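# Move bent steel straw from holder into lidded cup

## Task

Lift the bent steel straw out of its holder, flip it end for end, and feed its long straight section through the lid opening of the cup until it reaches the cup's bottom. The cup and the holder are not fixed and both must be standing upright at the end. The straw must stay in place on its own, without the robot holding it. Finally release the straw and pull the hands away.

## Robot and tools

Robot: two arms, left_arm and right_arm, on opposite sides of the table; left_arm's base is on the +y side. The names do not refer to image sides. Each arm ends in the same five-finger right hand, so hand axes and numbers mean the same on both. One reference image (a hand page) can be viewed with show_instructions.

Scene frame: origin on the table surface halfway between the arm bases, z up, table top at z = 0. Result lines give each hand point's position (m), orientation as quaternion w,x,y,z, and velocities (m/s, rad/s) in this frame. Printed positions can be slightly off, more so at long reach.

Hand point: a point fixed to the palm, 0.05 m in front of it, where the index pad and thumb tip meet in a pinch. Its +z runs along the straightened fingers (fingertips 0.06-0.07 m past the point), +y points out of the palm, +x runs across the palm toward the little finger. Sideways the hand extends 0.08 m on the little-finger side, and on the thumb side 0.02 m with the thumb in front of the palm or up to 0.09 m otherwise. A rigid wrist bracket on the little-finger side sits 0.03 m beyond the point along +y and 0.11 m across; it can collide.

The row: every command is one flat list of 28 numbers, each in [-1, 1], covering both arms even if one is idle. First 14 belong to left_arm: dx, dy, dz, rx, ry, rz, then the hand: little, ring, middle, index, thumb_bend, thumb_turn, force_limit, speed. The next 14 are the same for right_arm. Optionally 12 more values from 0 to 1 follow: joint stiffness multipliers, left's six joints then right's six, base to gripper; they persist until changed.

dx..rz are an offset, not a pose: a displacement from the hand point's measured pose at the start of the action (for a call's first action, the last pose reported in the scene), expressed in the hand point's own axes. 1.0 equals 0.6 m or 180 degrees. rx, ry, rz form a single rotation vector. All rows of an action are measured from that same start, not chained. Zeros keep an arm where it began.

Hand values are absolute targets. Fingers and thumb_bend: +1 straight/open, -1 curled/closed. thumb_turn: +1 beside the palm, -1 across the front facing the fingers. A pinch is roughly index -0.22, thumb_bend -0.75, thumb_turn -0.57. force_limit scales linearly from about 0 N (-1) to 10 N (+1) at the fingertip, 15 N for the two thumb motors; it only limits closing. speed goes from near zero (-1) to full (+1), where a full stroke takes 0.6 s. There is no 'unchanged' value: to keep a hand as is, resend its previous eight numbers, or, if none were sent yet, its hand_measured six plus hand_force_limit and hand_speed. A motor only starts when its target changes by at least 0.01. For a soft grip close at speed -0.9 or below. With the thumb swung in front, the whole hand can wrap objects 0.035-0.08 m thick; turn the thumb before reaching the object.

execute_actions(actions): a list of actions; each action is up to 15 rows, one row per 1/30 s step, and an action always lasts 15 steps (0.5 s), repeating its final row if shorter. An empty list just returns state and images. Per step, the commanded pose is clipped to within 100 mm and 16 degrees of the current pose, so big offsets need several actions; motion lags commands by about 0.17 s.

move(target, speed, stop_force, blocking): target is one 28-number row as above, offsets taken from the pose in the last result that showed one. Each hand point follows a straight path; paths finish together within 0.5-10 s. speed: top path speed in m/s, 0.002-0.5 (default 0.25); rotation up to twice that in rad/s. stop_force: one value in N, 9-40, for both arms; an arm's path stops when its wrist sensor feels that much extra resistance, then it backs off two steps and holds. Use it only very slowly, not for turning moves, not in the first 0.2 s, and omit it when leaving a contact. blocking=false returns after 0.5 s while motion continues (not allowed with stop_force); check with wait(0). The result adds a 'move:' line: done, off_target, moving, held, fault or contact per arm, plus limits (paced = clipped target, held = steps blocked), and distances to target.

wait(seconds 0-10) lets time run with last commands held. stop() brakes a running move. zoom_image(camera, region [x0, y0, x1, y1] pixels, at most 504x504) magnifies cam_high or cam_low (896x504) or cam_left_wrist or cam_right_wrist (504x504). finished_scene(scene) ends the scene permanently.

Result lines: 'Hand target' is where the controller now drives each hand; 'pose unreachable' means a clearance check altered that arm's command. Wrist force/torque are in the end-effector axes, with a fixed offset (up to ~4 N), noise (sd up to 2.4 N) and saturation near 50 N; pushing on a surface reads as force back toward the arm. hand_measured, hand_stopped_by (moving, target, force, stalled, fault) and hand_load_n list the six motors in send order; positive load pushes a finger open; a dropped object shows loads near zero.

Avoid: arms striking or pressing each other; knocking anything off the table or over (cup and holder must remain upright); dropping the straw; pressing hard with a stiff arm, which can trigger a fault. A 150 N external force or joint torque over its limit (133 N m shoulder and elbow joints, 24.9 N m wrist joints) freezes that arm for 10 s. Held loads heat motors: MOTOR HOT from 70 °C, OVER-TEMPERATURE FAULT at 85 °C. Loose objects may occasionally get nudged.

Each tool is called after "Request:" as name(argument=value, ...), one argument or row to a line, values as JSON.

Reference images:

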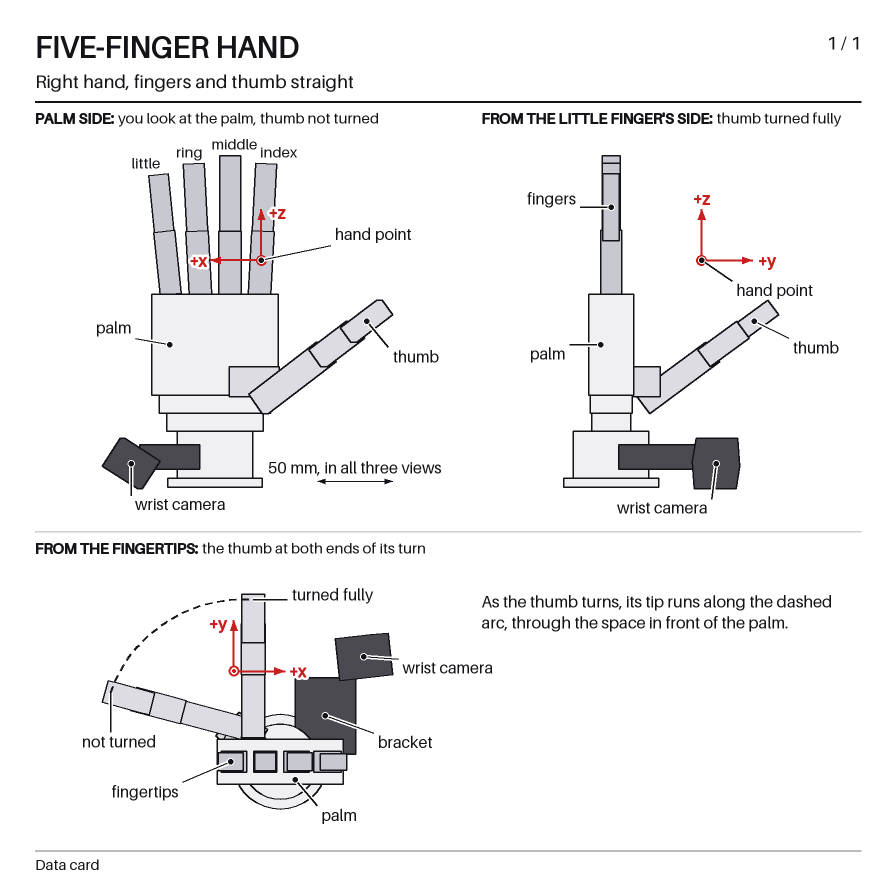

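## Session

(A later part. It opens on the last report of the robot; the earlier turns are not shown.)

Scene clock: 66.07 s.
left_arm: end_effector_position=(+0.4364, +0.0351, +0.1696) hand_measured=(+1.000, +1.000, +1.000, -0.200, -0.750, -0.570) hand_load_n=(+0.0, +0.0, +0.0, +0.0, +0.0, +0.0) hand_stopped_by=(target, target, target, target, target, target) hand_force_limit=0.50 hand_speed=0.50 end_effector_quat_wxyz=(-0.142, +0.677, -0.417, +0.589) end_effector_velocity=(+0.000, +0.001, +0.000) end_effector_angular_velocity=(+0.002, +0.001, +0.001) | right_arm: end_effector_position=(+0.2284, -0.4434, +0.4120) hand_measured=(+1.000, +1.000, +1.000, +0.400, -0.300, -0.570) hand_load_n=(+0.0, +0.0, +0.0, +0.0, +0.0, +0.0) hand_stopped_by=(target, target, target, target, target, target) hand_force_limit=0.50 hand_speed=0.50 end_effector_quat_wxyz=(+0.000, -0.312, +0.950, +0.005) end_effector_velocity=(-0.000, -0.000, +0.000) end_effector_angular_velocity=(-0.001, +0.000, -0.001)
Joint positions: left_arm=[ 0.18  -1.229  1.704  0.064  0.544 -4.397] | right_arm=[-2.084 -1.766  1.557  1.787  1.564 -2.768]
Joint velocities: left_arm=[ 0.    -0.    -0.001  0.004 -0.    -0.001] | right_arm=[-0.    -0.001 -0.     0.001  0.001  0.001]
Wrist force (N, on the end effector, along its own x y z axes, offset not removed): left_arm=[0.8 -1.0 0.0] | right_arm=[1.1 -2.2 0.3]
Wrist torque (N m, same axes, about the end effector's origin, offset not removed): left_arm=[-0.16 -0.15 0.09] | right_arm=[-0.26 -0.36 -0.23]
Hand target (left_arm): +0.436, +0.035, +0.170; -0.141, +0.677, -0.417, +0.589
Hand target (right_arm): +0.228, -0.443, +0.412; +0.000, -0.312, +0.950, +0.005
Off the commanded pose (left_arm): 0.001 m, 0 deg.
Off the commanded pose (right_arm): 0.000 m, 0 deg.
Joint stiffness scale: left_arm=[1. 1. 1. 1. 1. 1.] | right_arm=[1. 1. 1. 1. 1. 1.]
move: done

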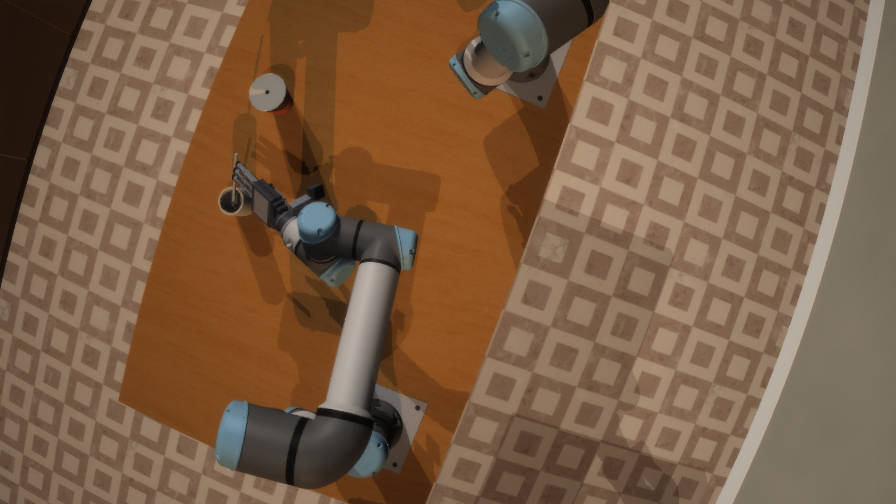

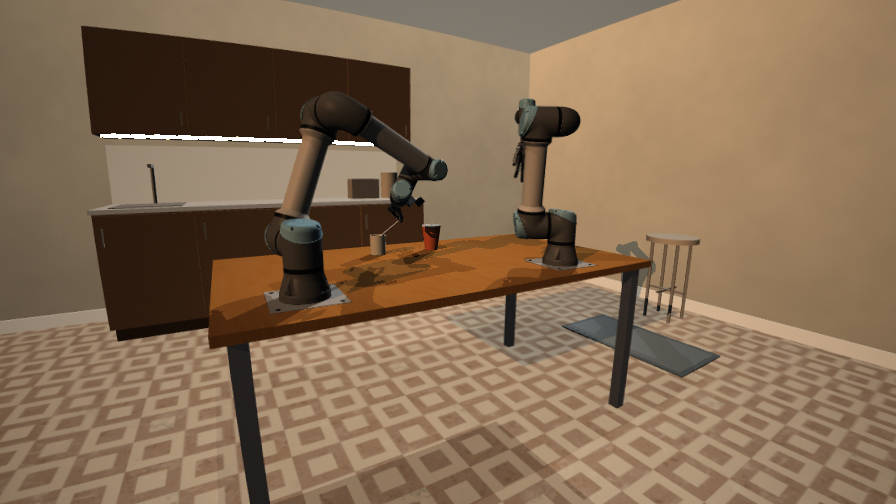

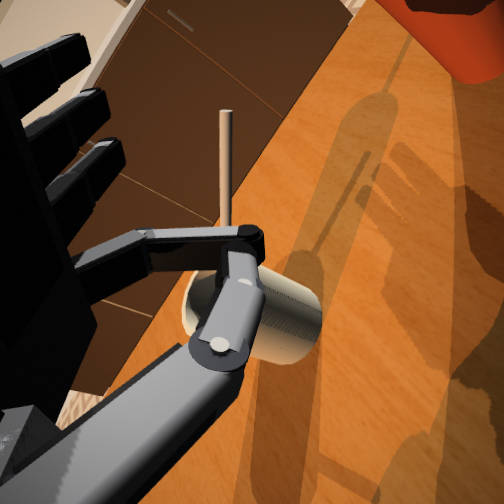

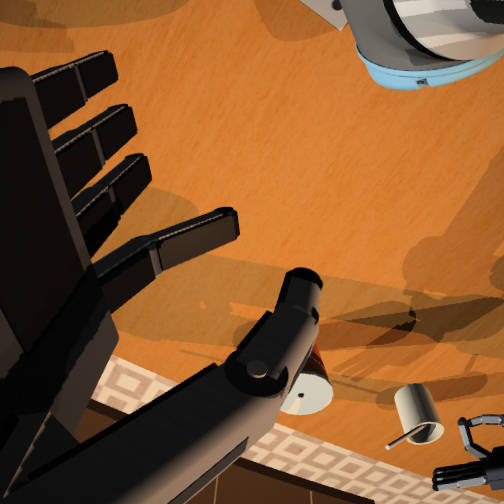

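Request:
move(
  target=[0,-0.012,0,0,0,0,1,1,1,0.6,-0.7,-0.57,0.5,0.8,0,0,0,0,0,0,1,1,1,0.4,-0.3,-0.57,0.5,0.5],
)

Request:
move(
  target=[-0.045,0,0.07,0,0,0,1,1,1,0.6,-0.7,-0.57,0.5,0.8,0,0,0,0,0,0,1,1,1,0.4,-0.3,-0.57,0.5,0.5],
  speed=0.08,
)

Scene clock: 71.40 s.
left_arm: end_effector_position=(+0.4387, +0.0376, +0.1740) hand_measured=(+1.000, +1.000, +1.000, +0.600, -0.700, -0.570) hand_load_n=(+0.0, +0.0, +0.0, +0.0, +0.0, +0.0) hand_stopped_by=(target, target, target, target, target, target) hand_force_limit=0.50 hand_speed=0.80 end_effector_quat_wxyz=(-0.141, +0.677, -0.417, +0.590) end_effector_velocity=(-0.000, +0.001, -0.000) end_effector_angular_velocity=(+0.006, +0.001, -0.003) | right_arm: end_effector_position=(+0.2284, -0.4434, +0.4120) hand_measured=(+1.000, +1.000, +1.000, +0.400, -0.300, -0.570) hand_load_n=(+0.0, +0.0, +0.0, +0.0, +0.0, +0.0) hand_stopped_by=(target, target, target, target, target, target) hand_force_limit=0.50 hand_speed=0.50 end_effector_quat_wxyz=(+0.000, -0.312, +0.950, +0.005) end_effector_velocity=(+0.000, +0.000, +0.000) end_effector_angular_velocity=(-0.001, -0.000, +0.001)
Joint positions: left_arm=[ 0.186 -1.239  1.704  0.066  0.549 -4.391] | right_arm=[-2.084 -1.766  1.557  1.787  1.564 -2.768]
Joint velocities: left_arm=[ 0.    -0.001  0.001  0.002  0.003  0.004] | right_arm=[ 0.002  0.001 -0.002  0.001  0.001  0.   ]
Wrist force (N, on the end effector, along its own x y z axes, offset not removed): left_arm=[1.6 -0.6 -1.3] | right_arm=[1.8 -1.7 -0.6]
Wrist torque (N m, same axes, about the end effector's origin, offset not removed): left_arm=[0.01 -0.29 0.26] | right_arm=[-0.32 -0.12 -0.04]
Hand target (left_arm): +0.439, +0.040, +0.174; -0.142, +0.677, -0.417, +0.589
Hand target (right_arm): +0.228, -0.443, +0.412; +0.000, -0.312, +0.950, +0.005
Off the commanded pose (left_arm): 0.002 m, 0 deg.
Off the commanded pose (right_arm): 0.000 m, 0 deg.
Joint stiffness scale: left_arm=[1. 1. 1. 1. 1. 1.] | right_arm=[1. 1. 1. 1. 1. 1.]
move: done

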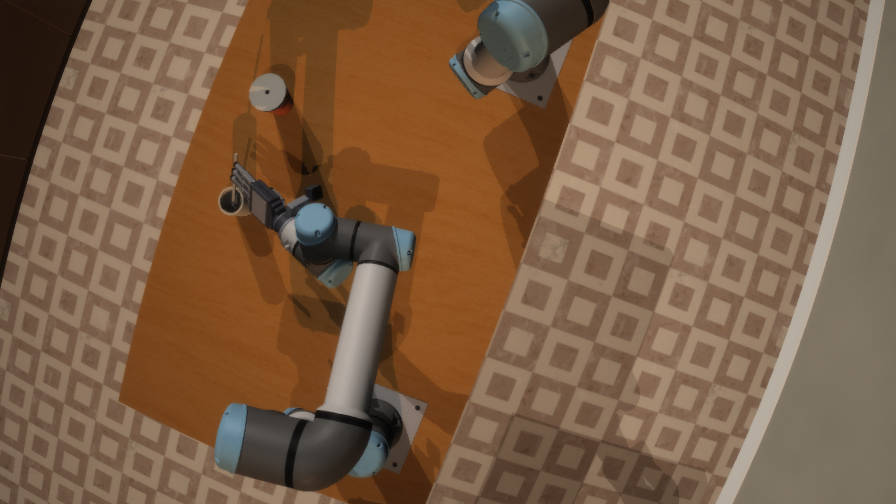

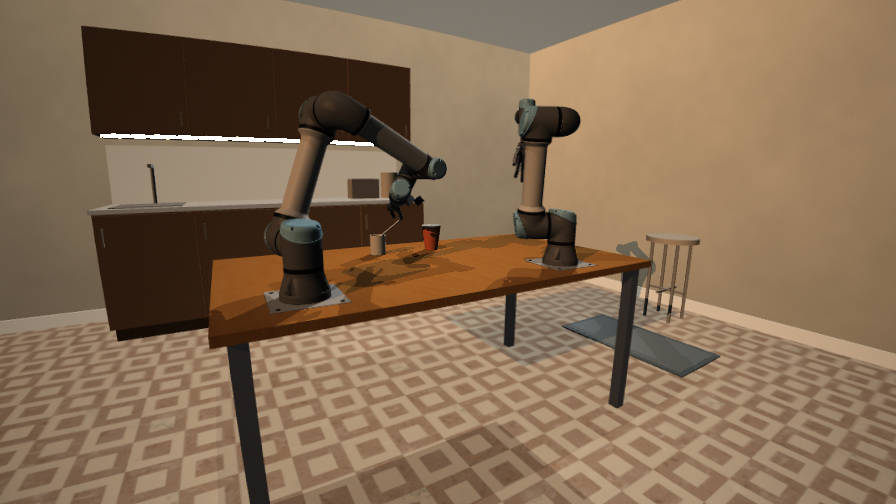

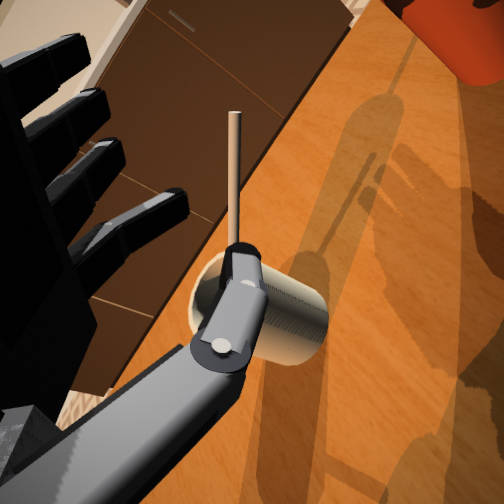

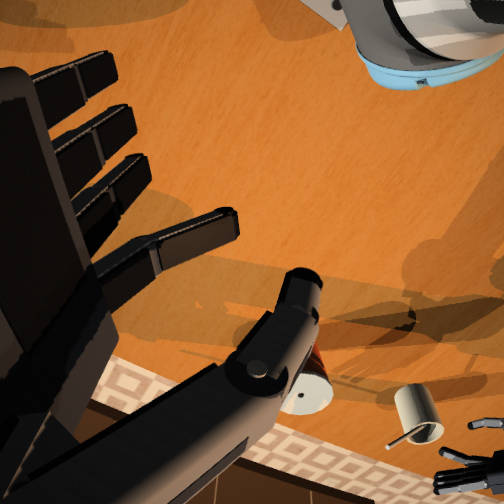

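Scene clock: 72.57 s.
left_arm: end_effector_position=(+0.4775, +0.0428, +0.1481) hand_measured=(+1.000, +1.000, +1.000, +0.600, -0.700, -0.570) hand_load_n=(+0.0, +0.0, +0.0, +0.0, +0.0, +0.0) hand_stopped_by=(target, target, target, target, target, target) hand_force_limit=0.50 hand_speed=0.80 end_effector_quat_wxyz=(-0.139, +0.677, -0.415, +0.591) end_effector_velocity=(+0.002, -0.002, -0.001) end_effector_angular_velocity=(-0.004, -0.002, -0.006) | right_arm: end_effector_position=(+0.2284, -0.4434, +0.4120) hand_measured=(+1.000, +1.000, +1.000, +0.400, -0.300, -0.570) hand_load_n=(+0.0, +0.0, +0.0, +0.0, +0.0, +0.0) hand_stopped_by=(target, target, target, target, target, target) hand_force_limit=0.50 hand_speed=0.50 end_effector_quat_wxyz=(+0.000, -0.312, +0.950, +0.005) end_effector_velocity=(-0.000, +0.000, -0.000) end_effector_angular_velocity=(-0.000, -0.000, -0.001)
Joint positions: left_arm=[ 0.274 -1.196  1.711 -0.052  0.627 -4.316] | right_arm=[-2.084 -1.766  1.557  1.787  1.564 -2.768]
Joint velocities: left_arm=[ 0.005  0.002  0.001 -0.015  0.009  0.009] | right_arm=[ 0.    -0.001  0.001 -0.    -0.     0.001]
Wrist force (N, on the end effector, along its own x y z axes, offset not removed): left_arm=[0.2 -2.4 2.0] | right_arm=[0.3 0.9 0.7]
Wrist torque (N m, same axes, about the end effector's origin, offset not removed): left_arm=[-0.43 -0.22 0.09] | right_arm=[0.23 -0.15 0.03]
Hand target (left_arm): +0.478, +0.045, +0.144; -0.141, +0.677, -0.417, +0.590
Hand target (right_arm): +0.228, -0.443, +0.412; +0.000, -0.312, +0.950, +0.005
Off the commanded pose (left_arm): 0.004 m, 0 deg.
Off the commanded pose (right_arm): 0.000 m, 0 deg.
Joint stiffness scale: left_arm=[1. 1. 1. 1. 1. 1.] | right_arm=[1. 1. 1. 1. 1. 1.]
move: off_target (left_arm)

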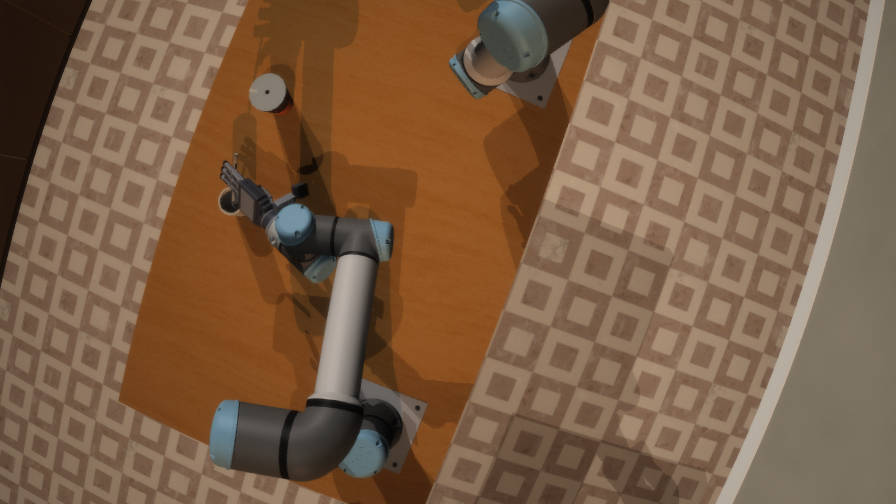

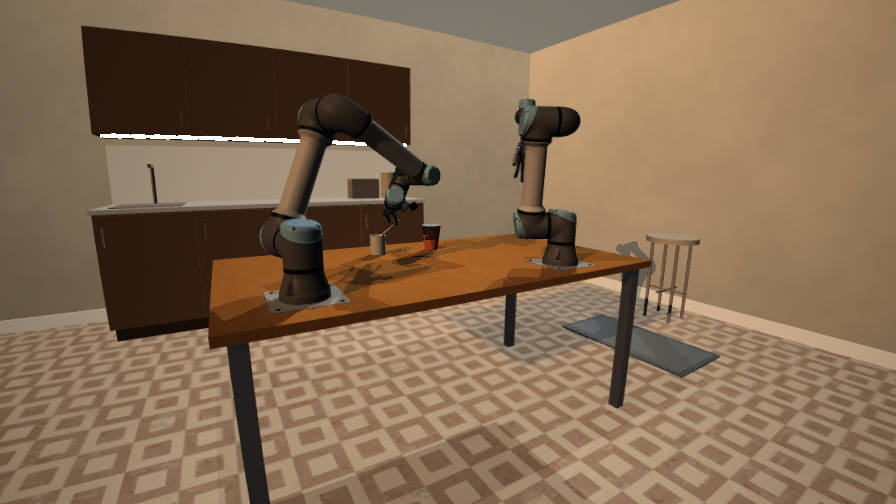

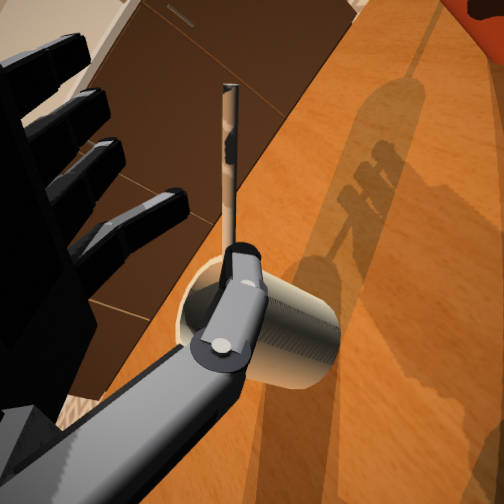

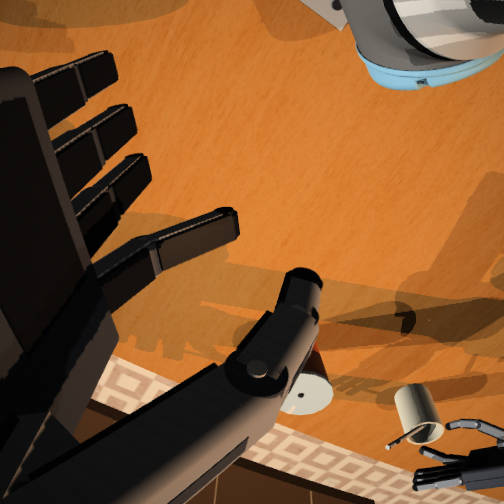

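Request:
move(
  target=[-0.02,-0.007,0.05,0,0,0,1,1,1,0.6,-0.7,-0.57,0.5,0.8,0,0,0,0,0,0,1,1,1,0.4,-0.3,-0.57,0.5,0.5],
  speed=0.05,
)

Request:
zoom_image(
  camera="cam_right_wrist",
  region=[354,354,504,504],
)

Scene clock: 77.20 s.
left_arm: end_effector_position=(+0.5055, +0.0462, +0.1349) hand_measured=(+1.000, +1.000, +1.000, +0.600, -0.700, -0.570) hand_load_n=(+0.0, +0.0, +0.0, +0.0, +0.0, +0.0) hand_stopped_by=(target, target, target, target, target, target) hand_force_limit=0.50 hand_speed=0.80 end_effector_quat_wxyz=(-0.139, +0.677, -0.415, +0.591) end_effector_velocity=(+0.002, -0.001, -0.000) end_effector_angular_velocity=(-0.003, +0.000, -0.005) | right_arm: end_effector_position=(+0.2284, -0.4434, +0.4120) hand_measured=(+1.000, +1.000, +1.000, +0.400, -0.300, -0.570) hand_load_n=(+0.0, +0.0, +0.0, +0.0, +0.0, +0.0) hand_stopped_by=(target, target, target, target, target, target) hand_force_limit=0.50 hand_speed=0.50 end_effector_quat_wxyz=(+0.000, -0.312, +0.950, +0.005) end_effector_velocity=(+0.000, -0.001, -0.000) end_effector_angular_velocity=(-0.000, -0.000, -0.000)
Joint positions: left_arm=[ 0.335 -1.162  1.694 -0.103  0.682 -4.273] | right_arm=[-2.084 -1.766  1.557  1.787  1.564 -2.768]
Joint velocities: left_arm=[ 0.006  0.002 -0.002 -0.007  0.01   0.006] | right_arm=[-0.002  0.     0.    -0.001  0.    -0.002]
Wrist force (N, on the end effector, along its own x y z axes, offset not removed): left_arm=[2.6 0.0 0.4] | right_arm=[-1.4 -1.3 1.1]
Wrist torque (N m, same axes, about the end effector's origin, offset not removed): left_arm=[0.01 -0.46 0.19] | right_arm=[-0.07 0.07 -0.30]
Hand target (left_arm): +0.507, +0.045, +0.135; -0.139, +0.677, -0.415, +0.591
Hand target (right_arm): +0.228, -0.443, +0.412; +0.000, -0.312, +0.950, +0.005
Off the commanded pose (left_arm): 0.002 m, 0 deg.
Off the commanded pose (right_arm): 0.000 m, 0 deg.
Joint stiffness scale: left_arm=[1. 1. 1. 1. 1. 1.] | right_arm=[1. 1. 1. 1. 1. 1.]
move: done

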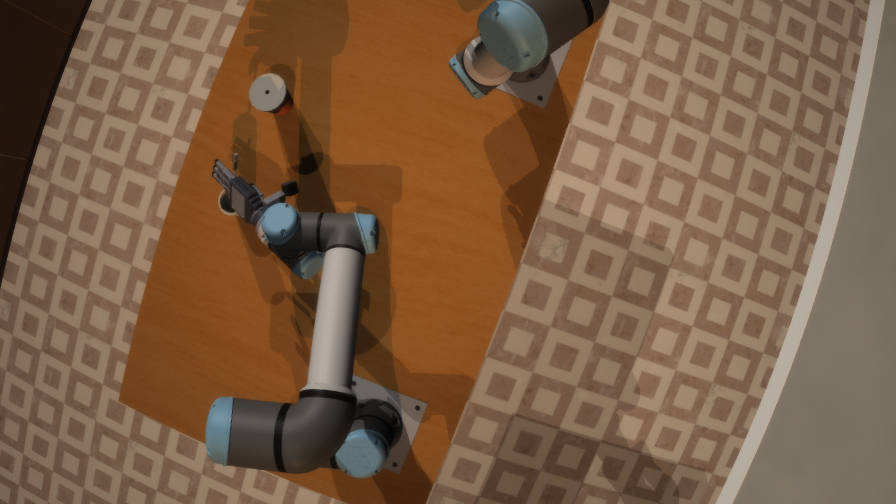

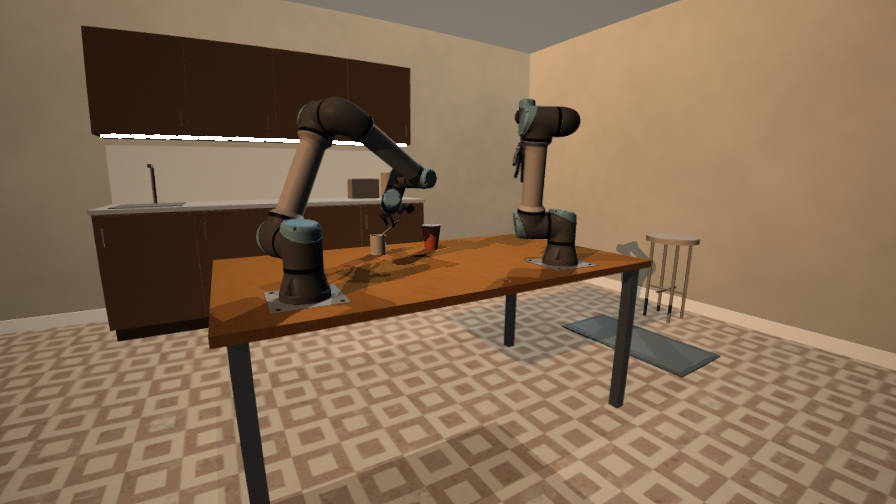

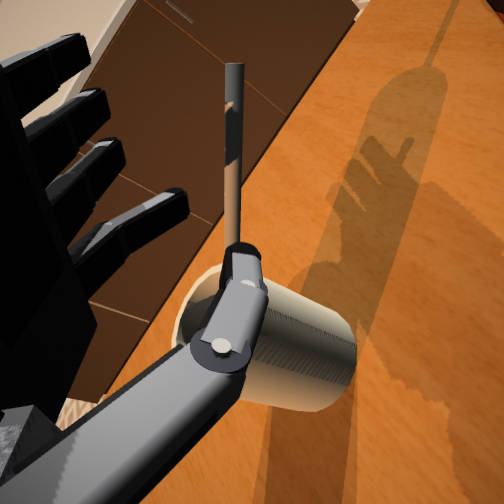

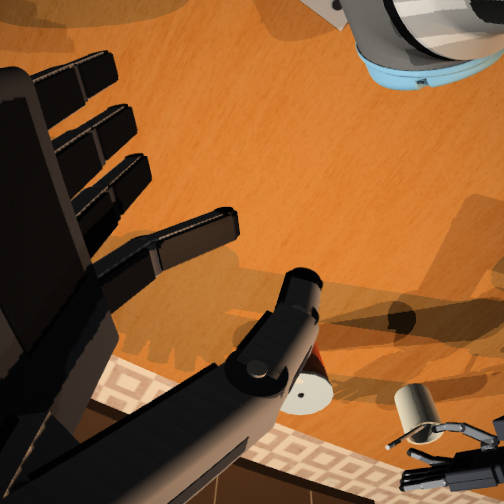

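Region (354, 354, 504, 504) of cam_right_wrist's 504x504 image, scaled by 3.360, with more detail than that image has.

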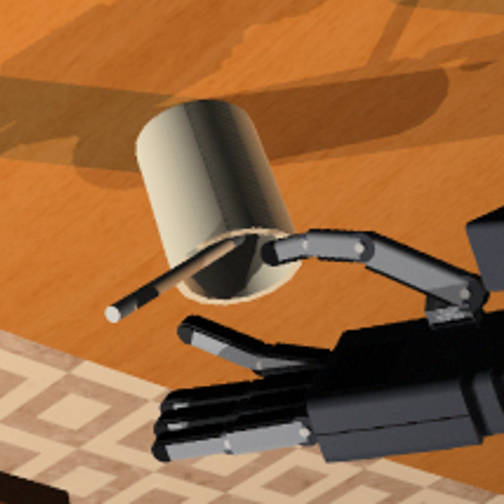

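Request:
move(
  target=[0,0,0.01,0,0,0,1,1,1,-0.05,-0.7,-0.57,0.5,-0.3,0,0,0,0,0,0,1,1,1,0.4,-0.3,-0.57,0.5,0.5],
  speed=0.05,
)

Request:
zoom_image(
  camera="cam_right_wrist",
  region=[354,354,504,504],
)

Scene clock: 81.33 s.
left_arm: end_effector_position=(+0.5095, +0.0454, +0.1334) hand_measured=(+1.000, +1.000, +1.000, -0.050, -0.700, -0.570) hand_load_n=(+0.0, +0.0, +0.0, +0.0, +0.0, +0.0) hand_stopped_by=(target, target, target, target, target, target) hand_force_limit=0.50 hand_speed=-0.30 end_effector_quat_wxyz=(-0.139, +0.677, -0.416, +0.591) end_effector_velocity=(+0.001, -0.001, +0.001) end_effector_angular_velocity=(-0.001, -0.001, -0.001) | right_arm: end_effector_position=(+0.2284, -0.4434, +0.4120) hand_measured=(+1.000, +1.000, +1.000, +0.400, -0.300, -0.570) hand_load_n=(+0.0, +0.0, +0.0, +0.0, +0.0, +0.0) hand_stopped_by=(target, target, target, target, target, target) hand_force_limit=0.50 hand_speed=0.50 end_effector_quat_wxyz=(+0.000, -0.312, +0.950, +0.005) end_effector_velocity=(-0.000, +0.000, +0.001) end_effector_angular_velocity=(+0.000, -0.001, -0.001)
Joint positions: left_arm=[ 0.343 -1.155  1.687 -0.106  0.69  -4.268] | right_arm=[-2.084 -1.766  1.557  1.787  1.564 -2.768]
Joint velocities: left_arm=[ 0.002  0.001 -0.003 -0.001  0.003  0.002] | right_arm=[-0.    -0.001 -0.001  0.001 -0.001  0.001]
Wrist force (N, on the end effector, along its own x y z axes, offset not removed): left_arm=[0.7 1.8 -0.2] | right_arm=[-0.4 0.2 -0.9]
Wrist torque (N m, same axes, about the end effector's origin, offset not removed): left_arm=[0.35 -0.16 0.20] | right_arm=[0.27 -0.12 -0.29]
Hand target (left_arm): +0.511, +0.044, +0.133; -0.139, +0.677, -0.415, +0.591
Hand target (right_arm): +0.228, -0.443, +0.412; +0.000, -0.312, +0.950, +0.005
Off the commanded pose (left_arm): 0.002 m, 0 deg.
Off the commanded pose (right_arm): 0.000 m, 0 deg.
Joint stiffness scale: left_arm=[1. 1. 1. 1. 1. 1.] | right_arm=[1. 1. 1. 1. 1. 1.]
move: done

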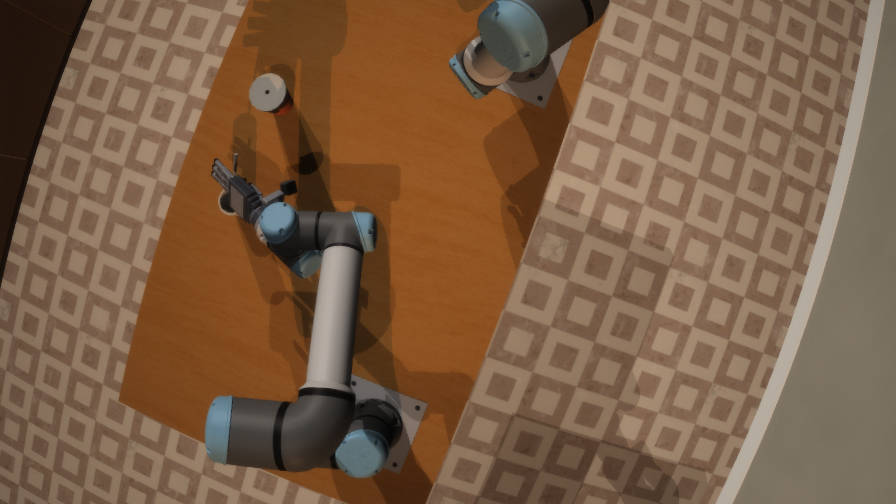

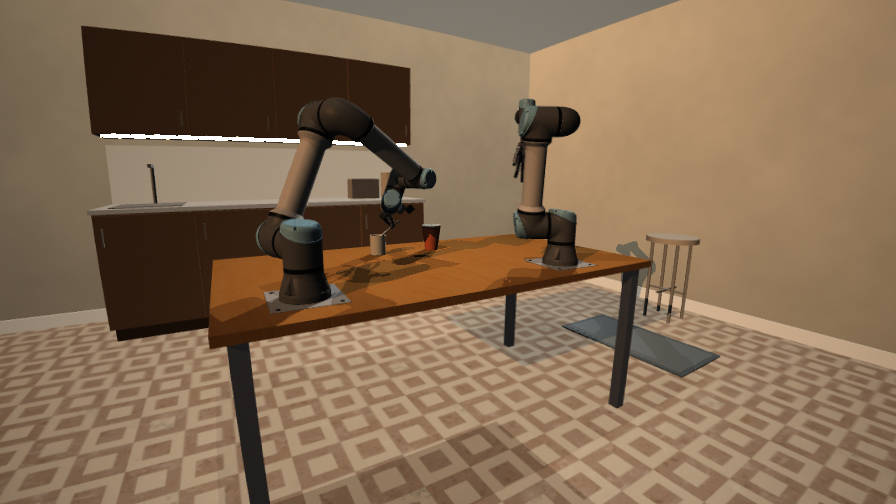

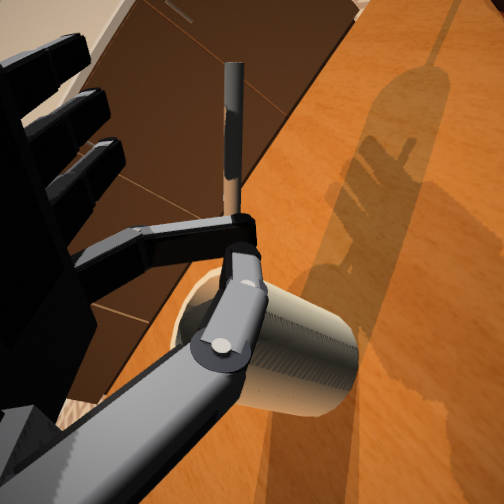

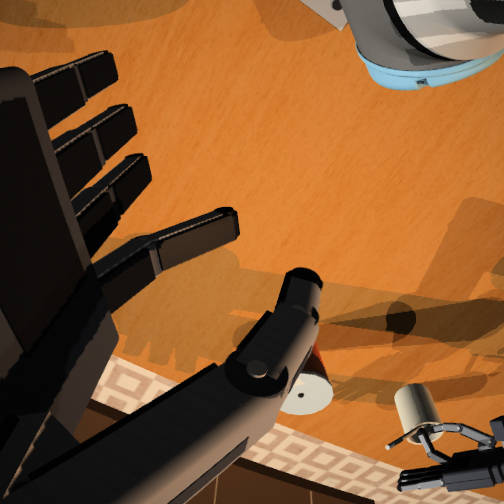

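Region (354, 354, 504, 504) of cam_right_wrist's 504x504 image, scaled by 3.360, with more detail than that image has.

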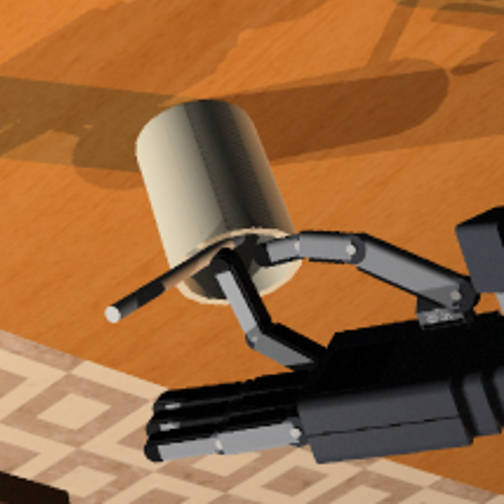

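Request:
execute_actions(
  actions=[
    [[0,0,0,0,0,0,1,1,1,0.6,-0.7,-0.57,0.5,0.8,0,0,0,0,0,0,1,1,1,0.4,-0.3,-0.57,0.5,0.5]],
    [[0,0,0.03,0,0,0,1,1,1,0.6,-0.7,-0.57,0.5,0.8,0,0,0,0,0,0,1,1,1,0.4,-0.3,-0.57,0.5,0.5]],
    [[0,0,0.03,0,0,0,1,1,1,0.6,-0.7,-0.57,0.5,0.8,0,0,0,0,0,0,1,1,1,0.4,-0.3,-0.57,0.5,0.5]],
  ],
)

Request:
move(
  target=[0,0,0,0,0,0,1,1,1,0.1,-0.7,-0.57,0.5,-0.3,0,0,0,0,0,0,1,1,1,0.4,-0.3,-0.57,0.5,0.5],
)

Request:
zoom_image(
  camera="cam_right_wrist",
  region=[354,354,504,504],
)

Scene clock: 87.63 s.
left_arm: end_effector_position=(+0.5385, +0.0374, +0.1238) hand_measured=(+1.000, +1.000, +1.000, +0.600, -0.700, -0.570) hand_load_n=(+0.0, +0.0, +0.0, +0.0, +0.0, +0.0) hand_stopped_by=(target, target, target, target, target, target) hand_force_limit=0.50 hand_speed=0.80 end_effector_quat_wxyz=(-0.140, +0.678, -0.417, +0.590) end_effector_velocity=(+0.003, -0.007, +0.004) end_effector_angular_velocity=(-0.007, -0.002, -0.009) | right_arm: end_effector_position=(+0.2284, -0.4434, +0.4120) hand_measured=(+1.000, +1.000, +1.000, +0.400, -0.300, -0.570) hand_load_n=(+0.0, +0.0, +0.0, +0.0, +0.0, +0.0) hand_stopped_by=(target, target, target, target, target, target) hand_force_limit=0.50 hand_speed=0.50 end_effector_quat_wxyz=(+0.000, -0.312, +0.950, +0.005) end_effector_velocity=(+0.000, +0.001, +0.000) end_effector_angular_velocity=(+0.001, -0.001, +0.000)
Joint positions: left_arm=[ 0.394 -1.098  1.625 -0.121  0.736 -4.237] | right_arm=[-2.084 -1.766  1.557  1.787  1.564 -2.768]
Joint velocities: left_arm=[ 0.004  0.005 -0.017 -0.001  0.013  0.007] | right_arm=[ 0.002  0.    -0.001 -0.    -0.001  0.001]
Wrist force (N, on the end effector, along its own x y z axes, offset not removed): left_arm=[1.1 0.2 0.0] | right_arm=[-1.3 -1.4 1.1]
Wrist torque (N m, same axes, about the end effector's origin, offset not removed): left_arm=[0.06 -0.34 0.09] | right_arm=[-0.26 0.15 -0.19]
Hand target (left_arm): +0.541, +0.036, +0.124; -0.139, +0.677, -0.416, +0.590
Hand target (right_arm): +0.228, -0.443, +0.412; +0.000, -0.312, +0.950, +0.005
Off the commanded pose (left_arm): 0.002 m, 0 deg.
Off the commanded pose (right_arm): 0.000 m, 0 deg.
Joint stiffness scale: left_arm=[1. 1. 1. 1. 1. 1.] | right_arm=[1. 1. 1. 1. 1. 1.]

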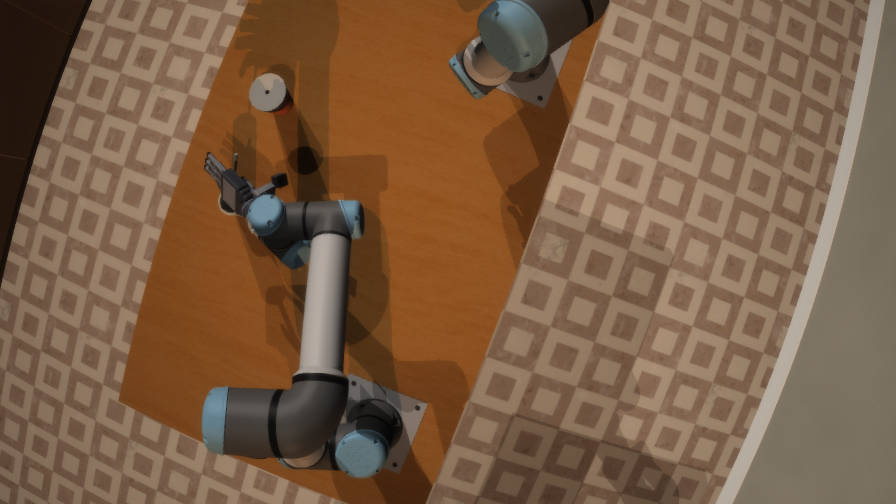

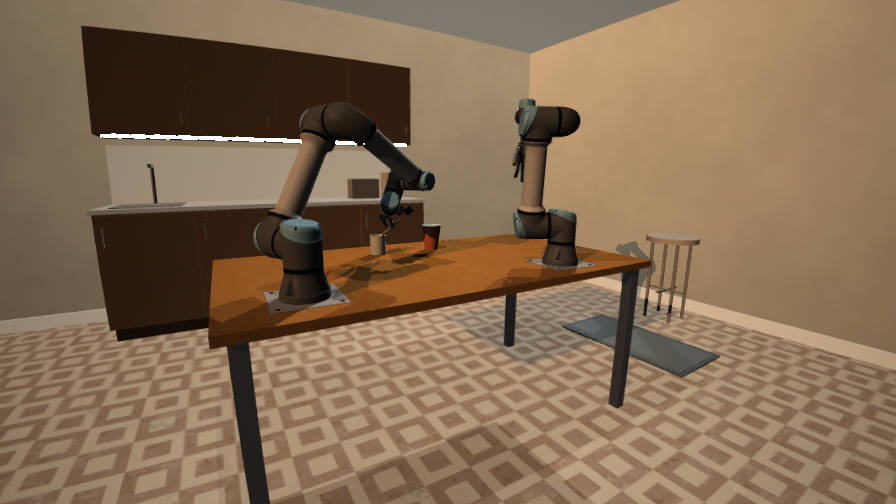

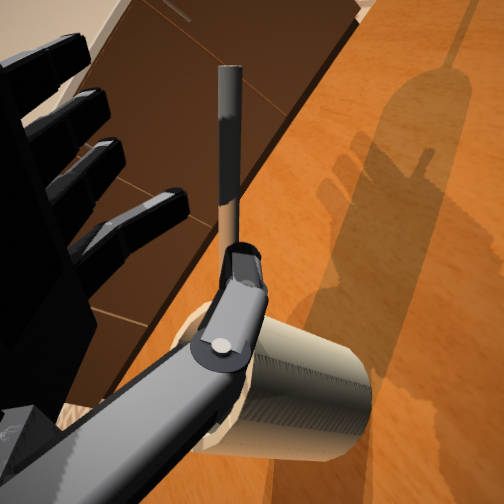

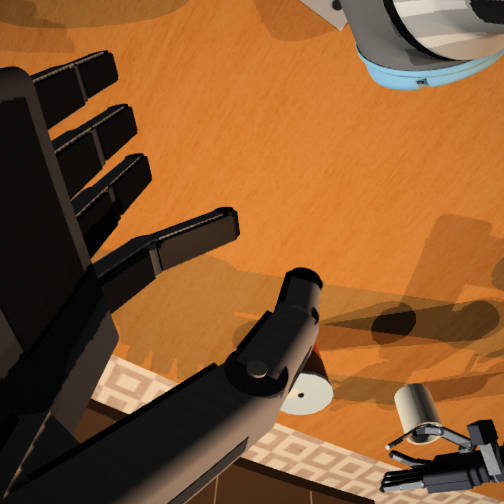

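Scene clock: 88.33 s.
left_arm: end_effector_position=(+0.5386, +0.0371, +0.1239) hand_measured=(+1.000, +1.000, +1.000, +0.100, -0.700, -0.570) hand_load_n=(+0.0, +0.0, +0.0, +0.0, +0.0, +0.0) hand_stopped_by=(target, target, target, target, target, target) hand_force_limit=0.50 hand_speed=-0.30 end_effector_quat_wxyz=(-0.140, +0.678, -0.417, +0.590) end_effector_velocity=(-0.001, +0.000, -0.001) end_effector_angular_velocity=(+0.002, +0.000, -0.001) | right_arm: end_effector_position=(+0.2284, -0.4434, +0.4120) hand_measured=(+1.000, +1.000, +1.000, +0.400, -0.300, -0.570) hand_load_n=(+0.0, +0.0, +0.0, +0.0, +0.0, +0.0) hand_stopped_by=(target, target, target, target, target, target) hand_force_limit=0.50 hand_speed=0.50 end_effector_quat_wxyz=(+0.000, -0.312, +0.950, +0.005) end_effector_velocity=(-0.000, +0.000, -0.000) end_effector_angular_velocity=(+0.001, +0.003, +0.000)
Joint positions: left_arm=[ 0.394 -1.098  1.625 -0.121  0.737 -4.237] | right_arm=[-2.084 -1.766  1.557  1.787  1.564 -2.768]
Joint velocities: left_arm=[-0.001 -0.     0.001  0.    -0.     0.   ] | right_arm=[0.001 0.001 0.001 0.001 0.001 0.   ]
Wrist force (N, on the end effector, along its own x y z axes, offset not removed): left_arm=[-0.8 -0.5 0.9] | right_arm=[3.1 -1.8 0.3]
Wrist torque (N m, same axes, about the end effector's origin, offset not removed): left_arm=[-0.13 0.03 0.08] | right_arm=[0.02 -0.47 0.15]
Hand target (left_arm): +0.538, +0.037, +0.124; -0.140, +0.678, -0.417, +0.590
Hand target (right_arm): +0.228, -0.443, +0.412; +0.000, -0.312, +0.950, +0.005
Off the commanded pose (left_arm): 0.000 m, 0 deg.
Off the commanded pose (right_arm): 0.000 m, 0 deg.
Joint stiffness scale: left_arm=[1. 1. 1. 1. 1. 1.] | right_arm=[1. 1. 1. 1. 1. 1.]
move: done

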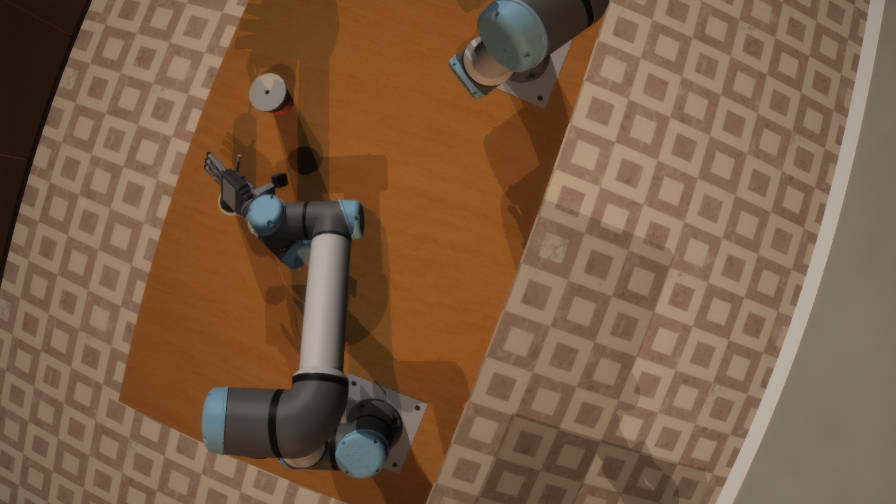

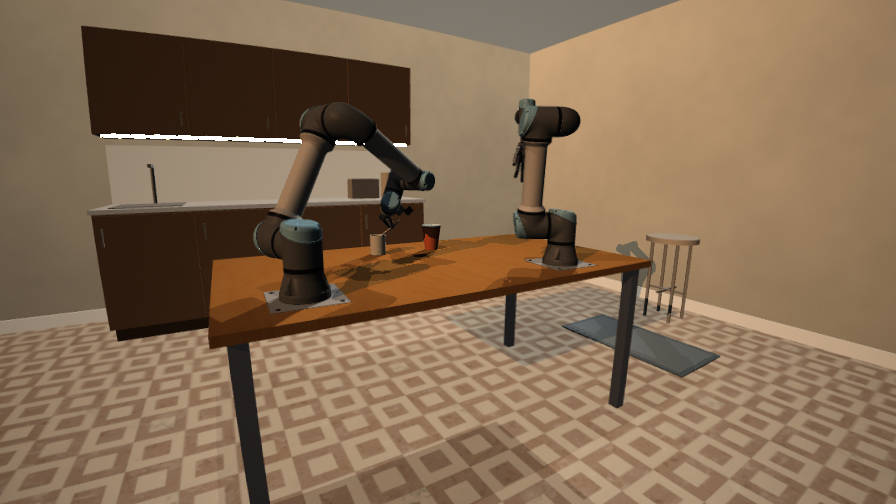

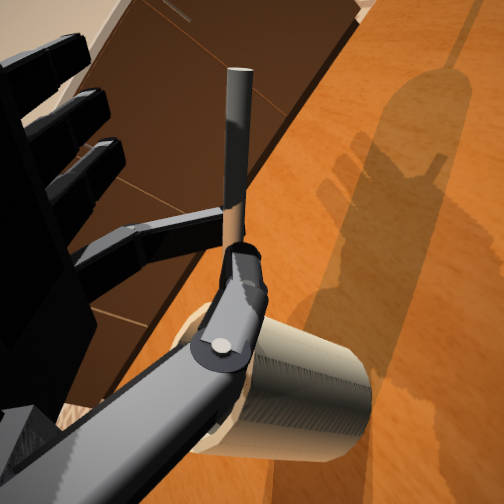

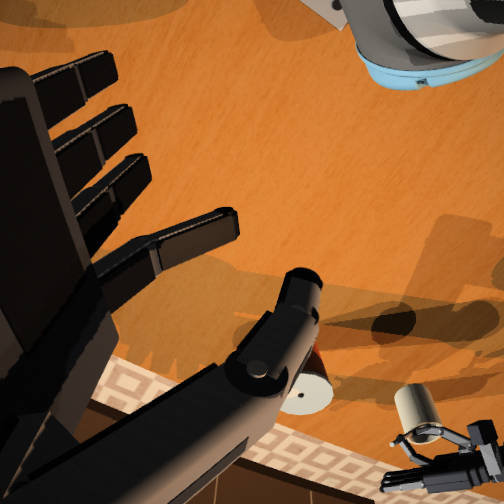

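Region (354, 354, 504, 504) of cam_right_wrist's 504x504 image, scaled by 3.360, with more detail than that image has.

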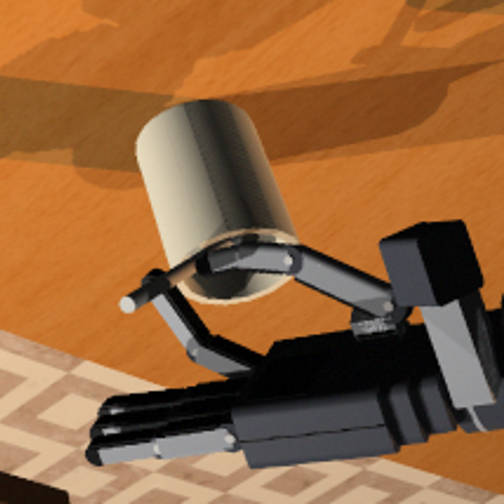

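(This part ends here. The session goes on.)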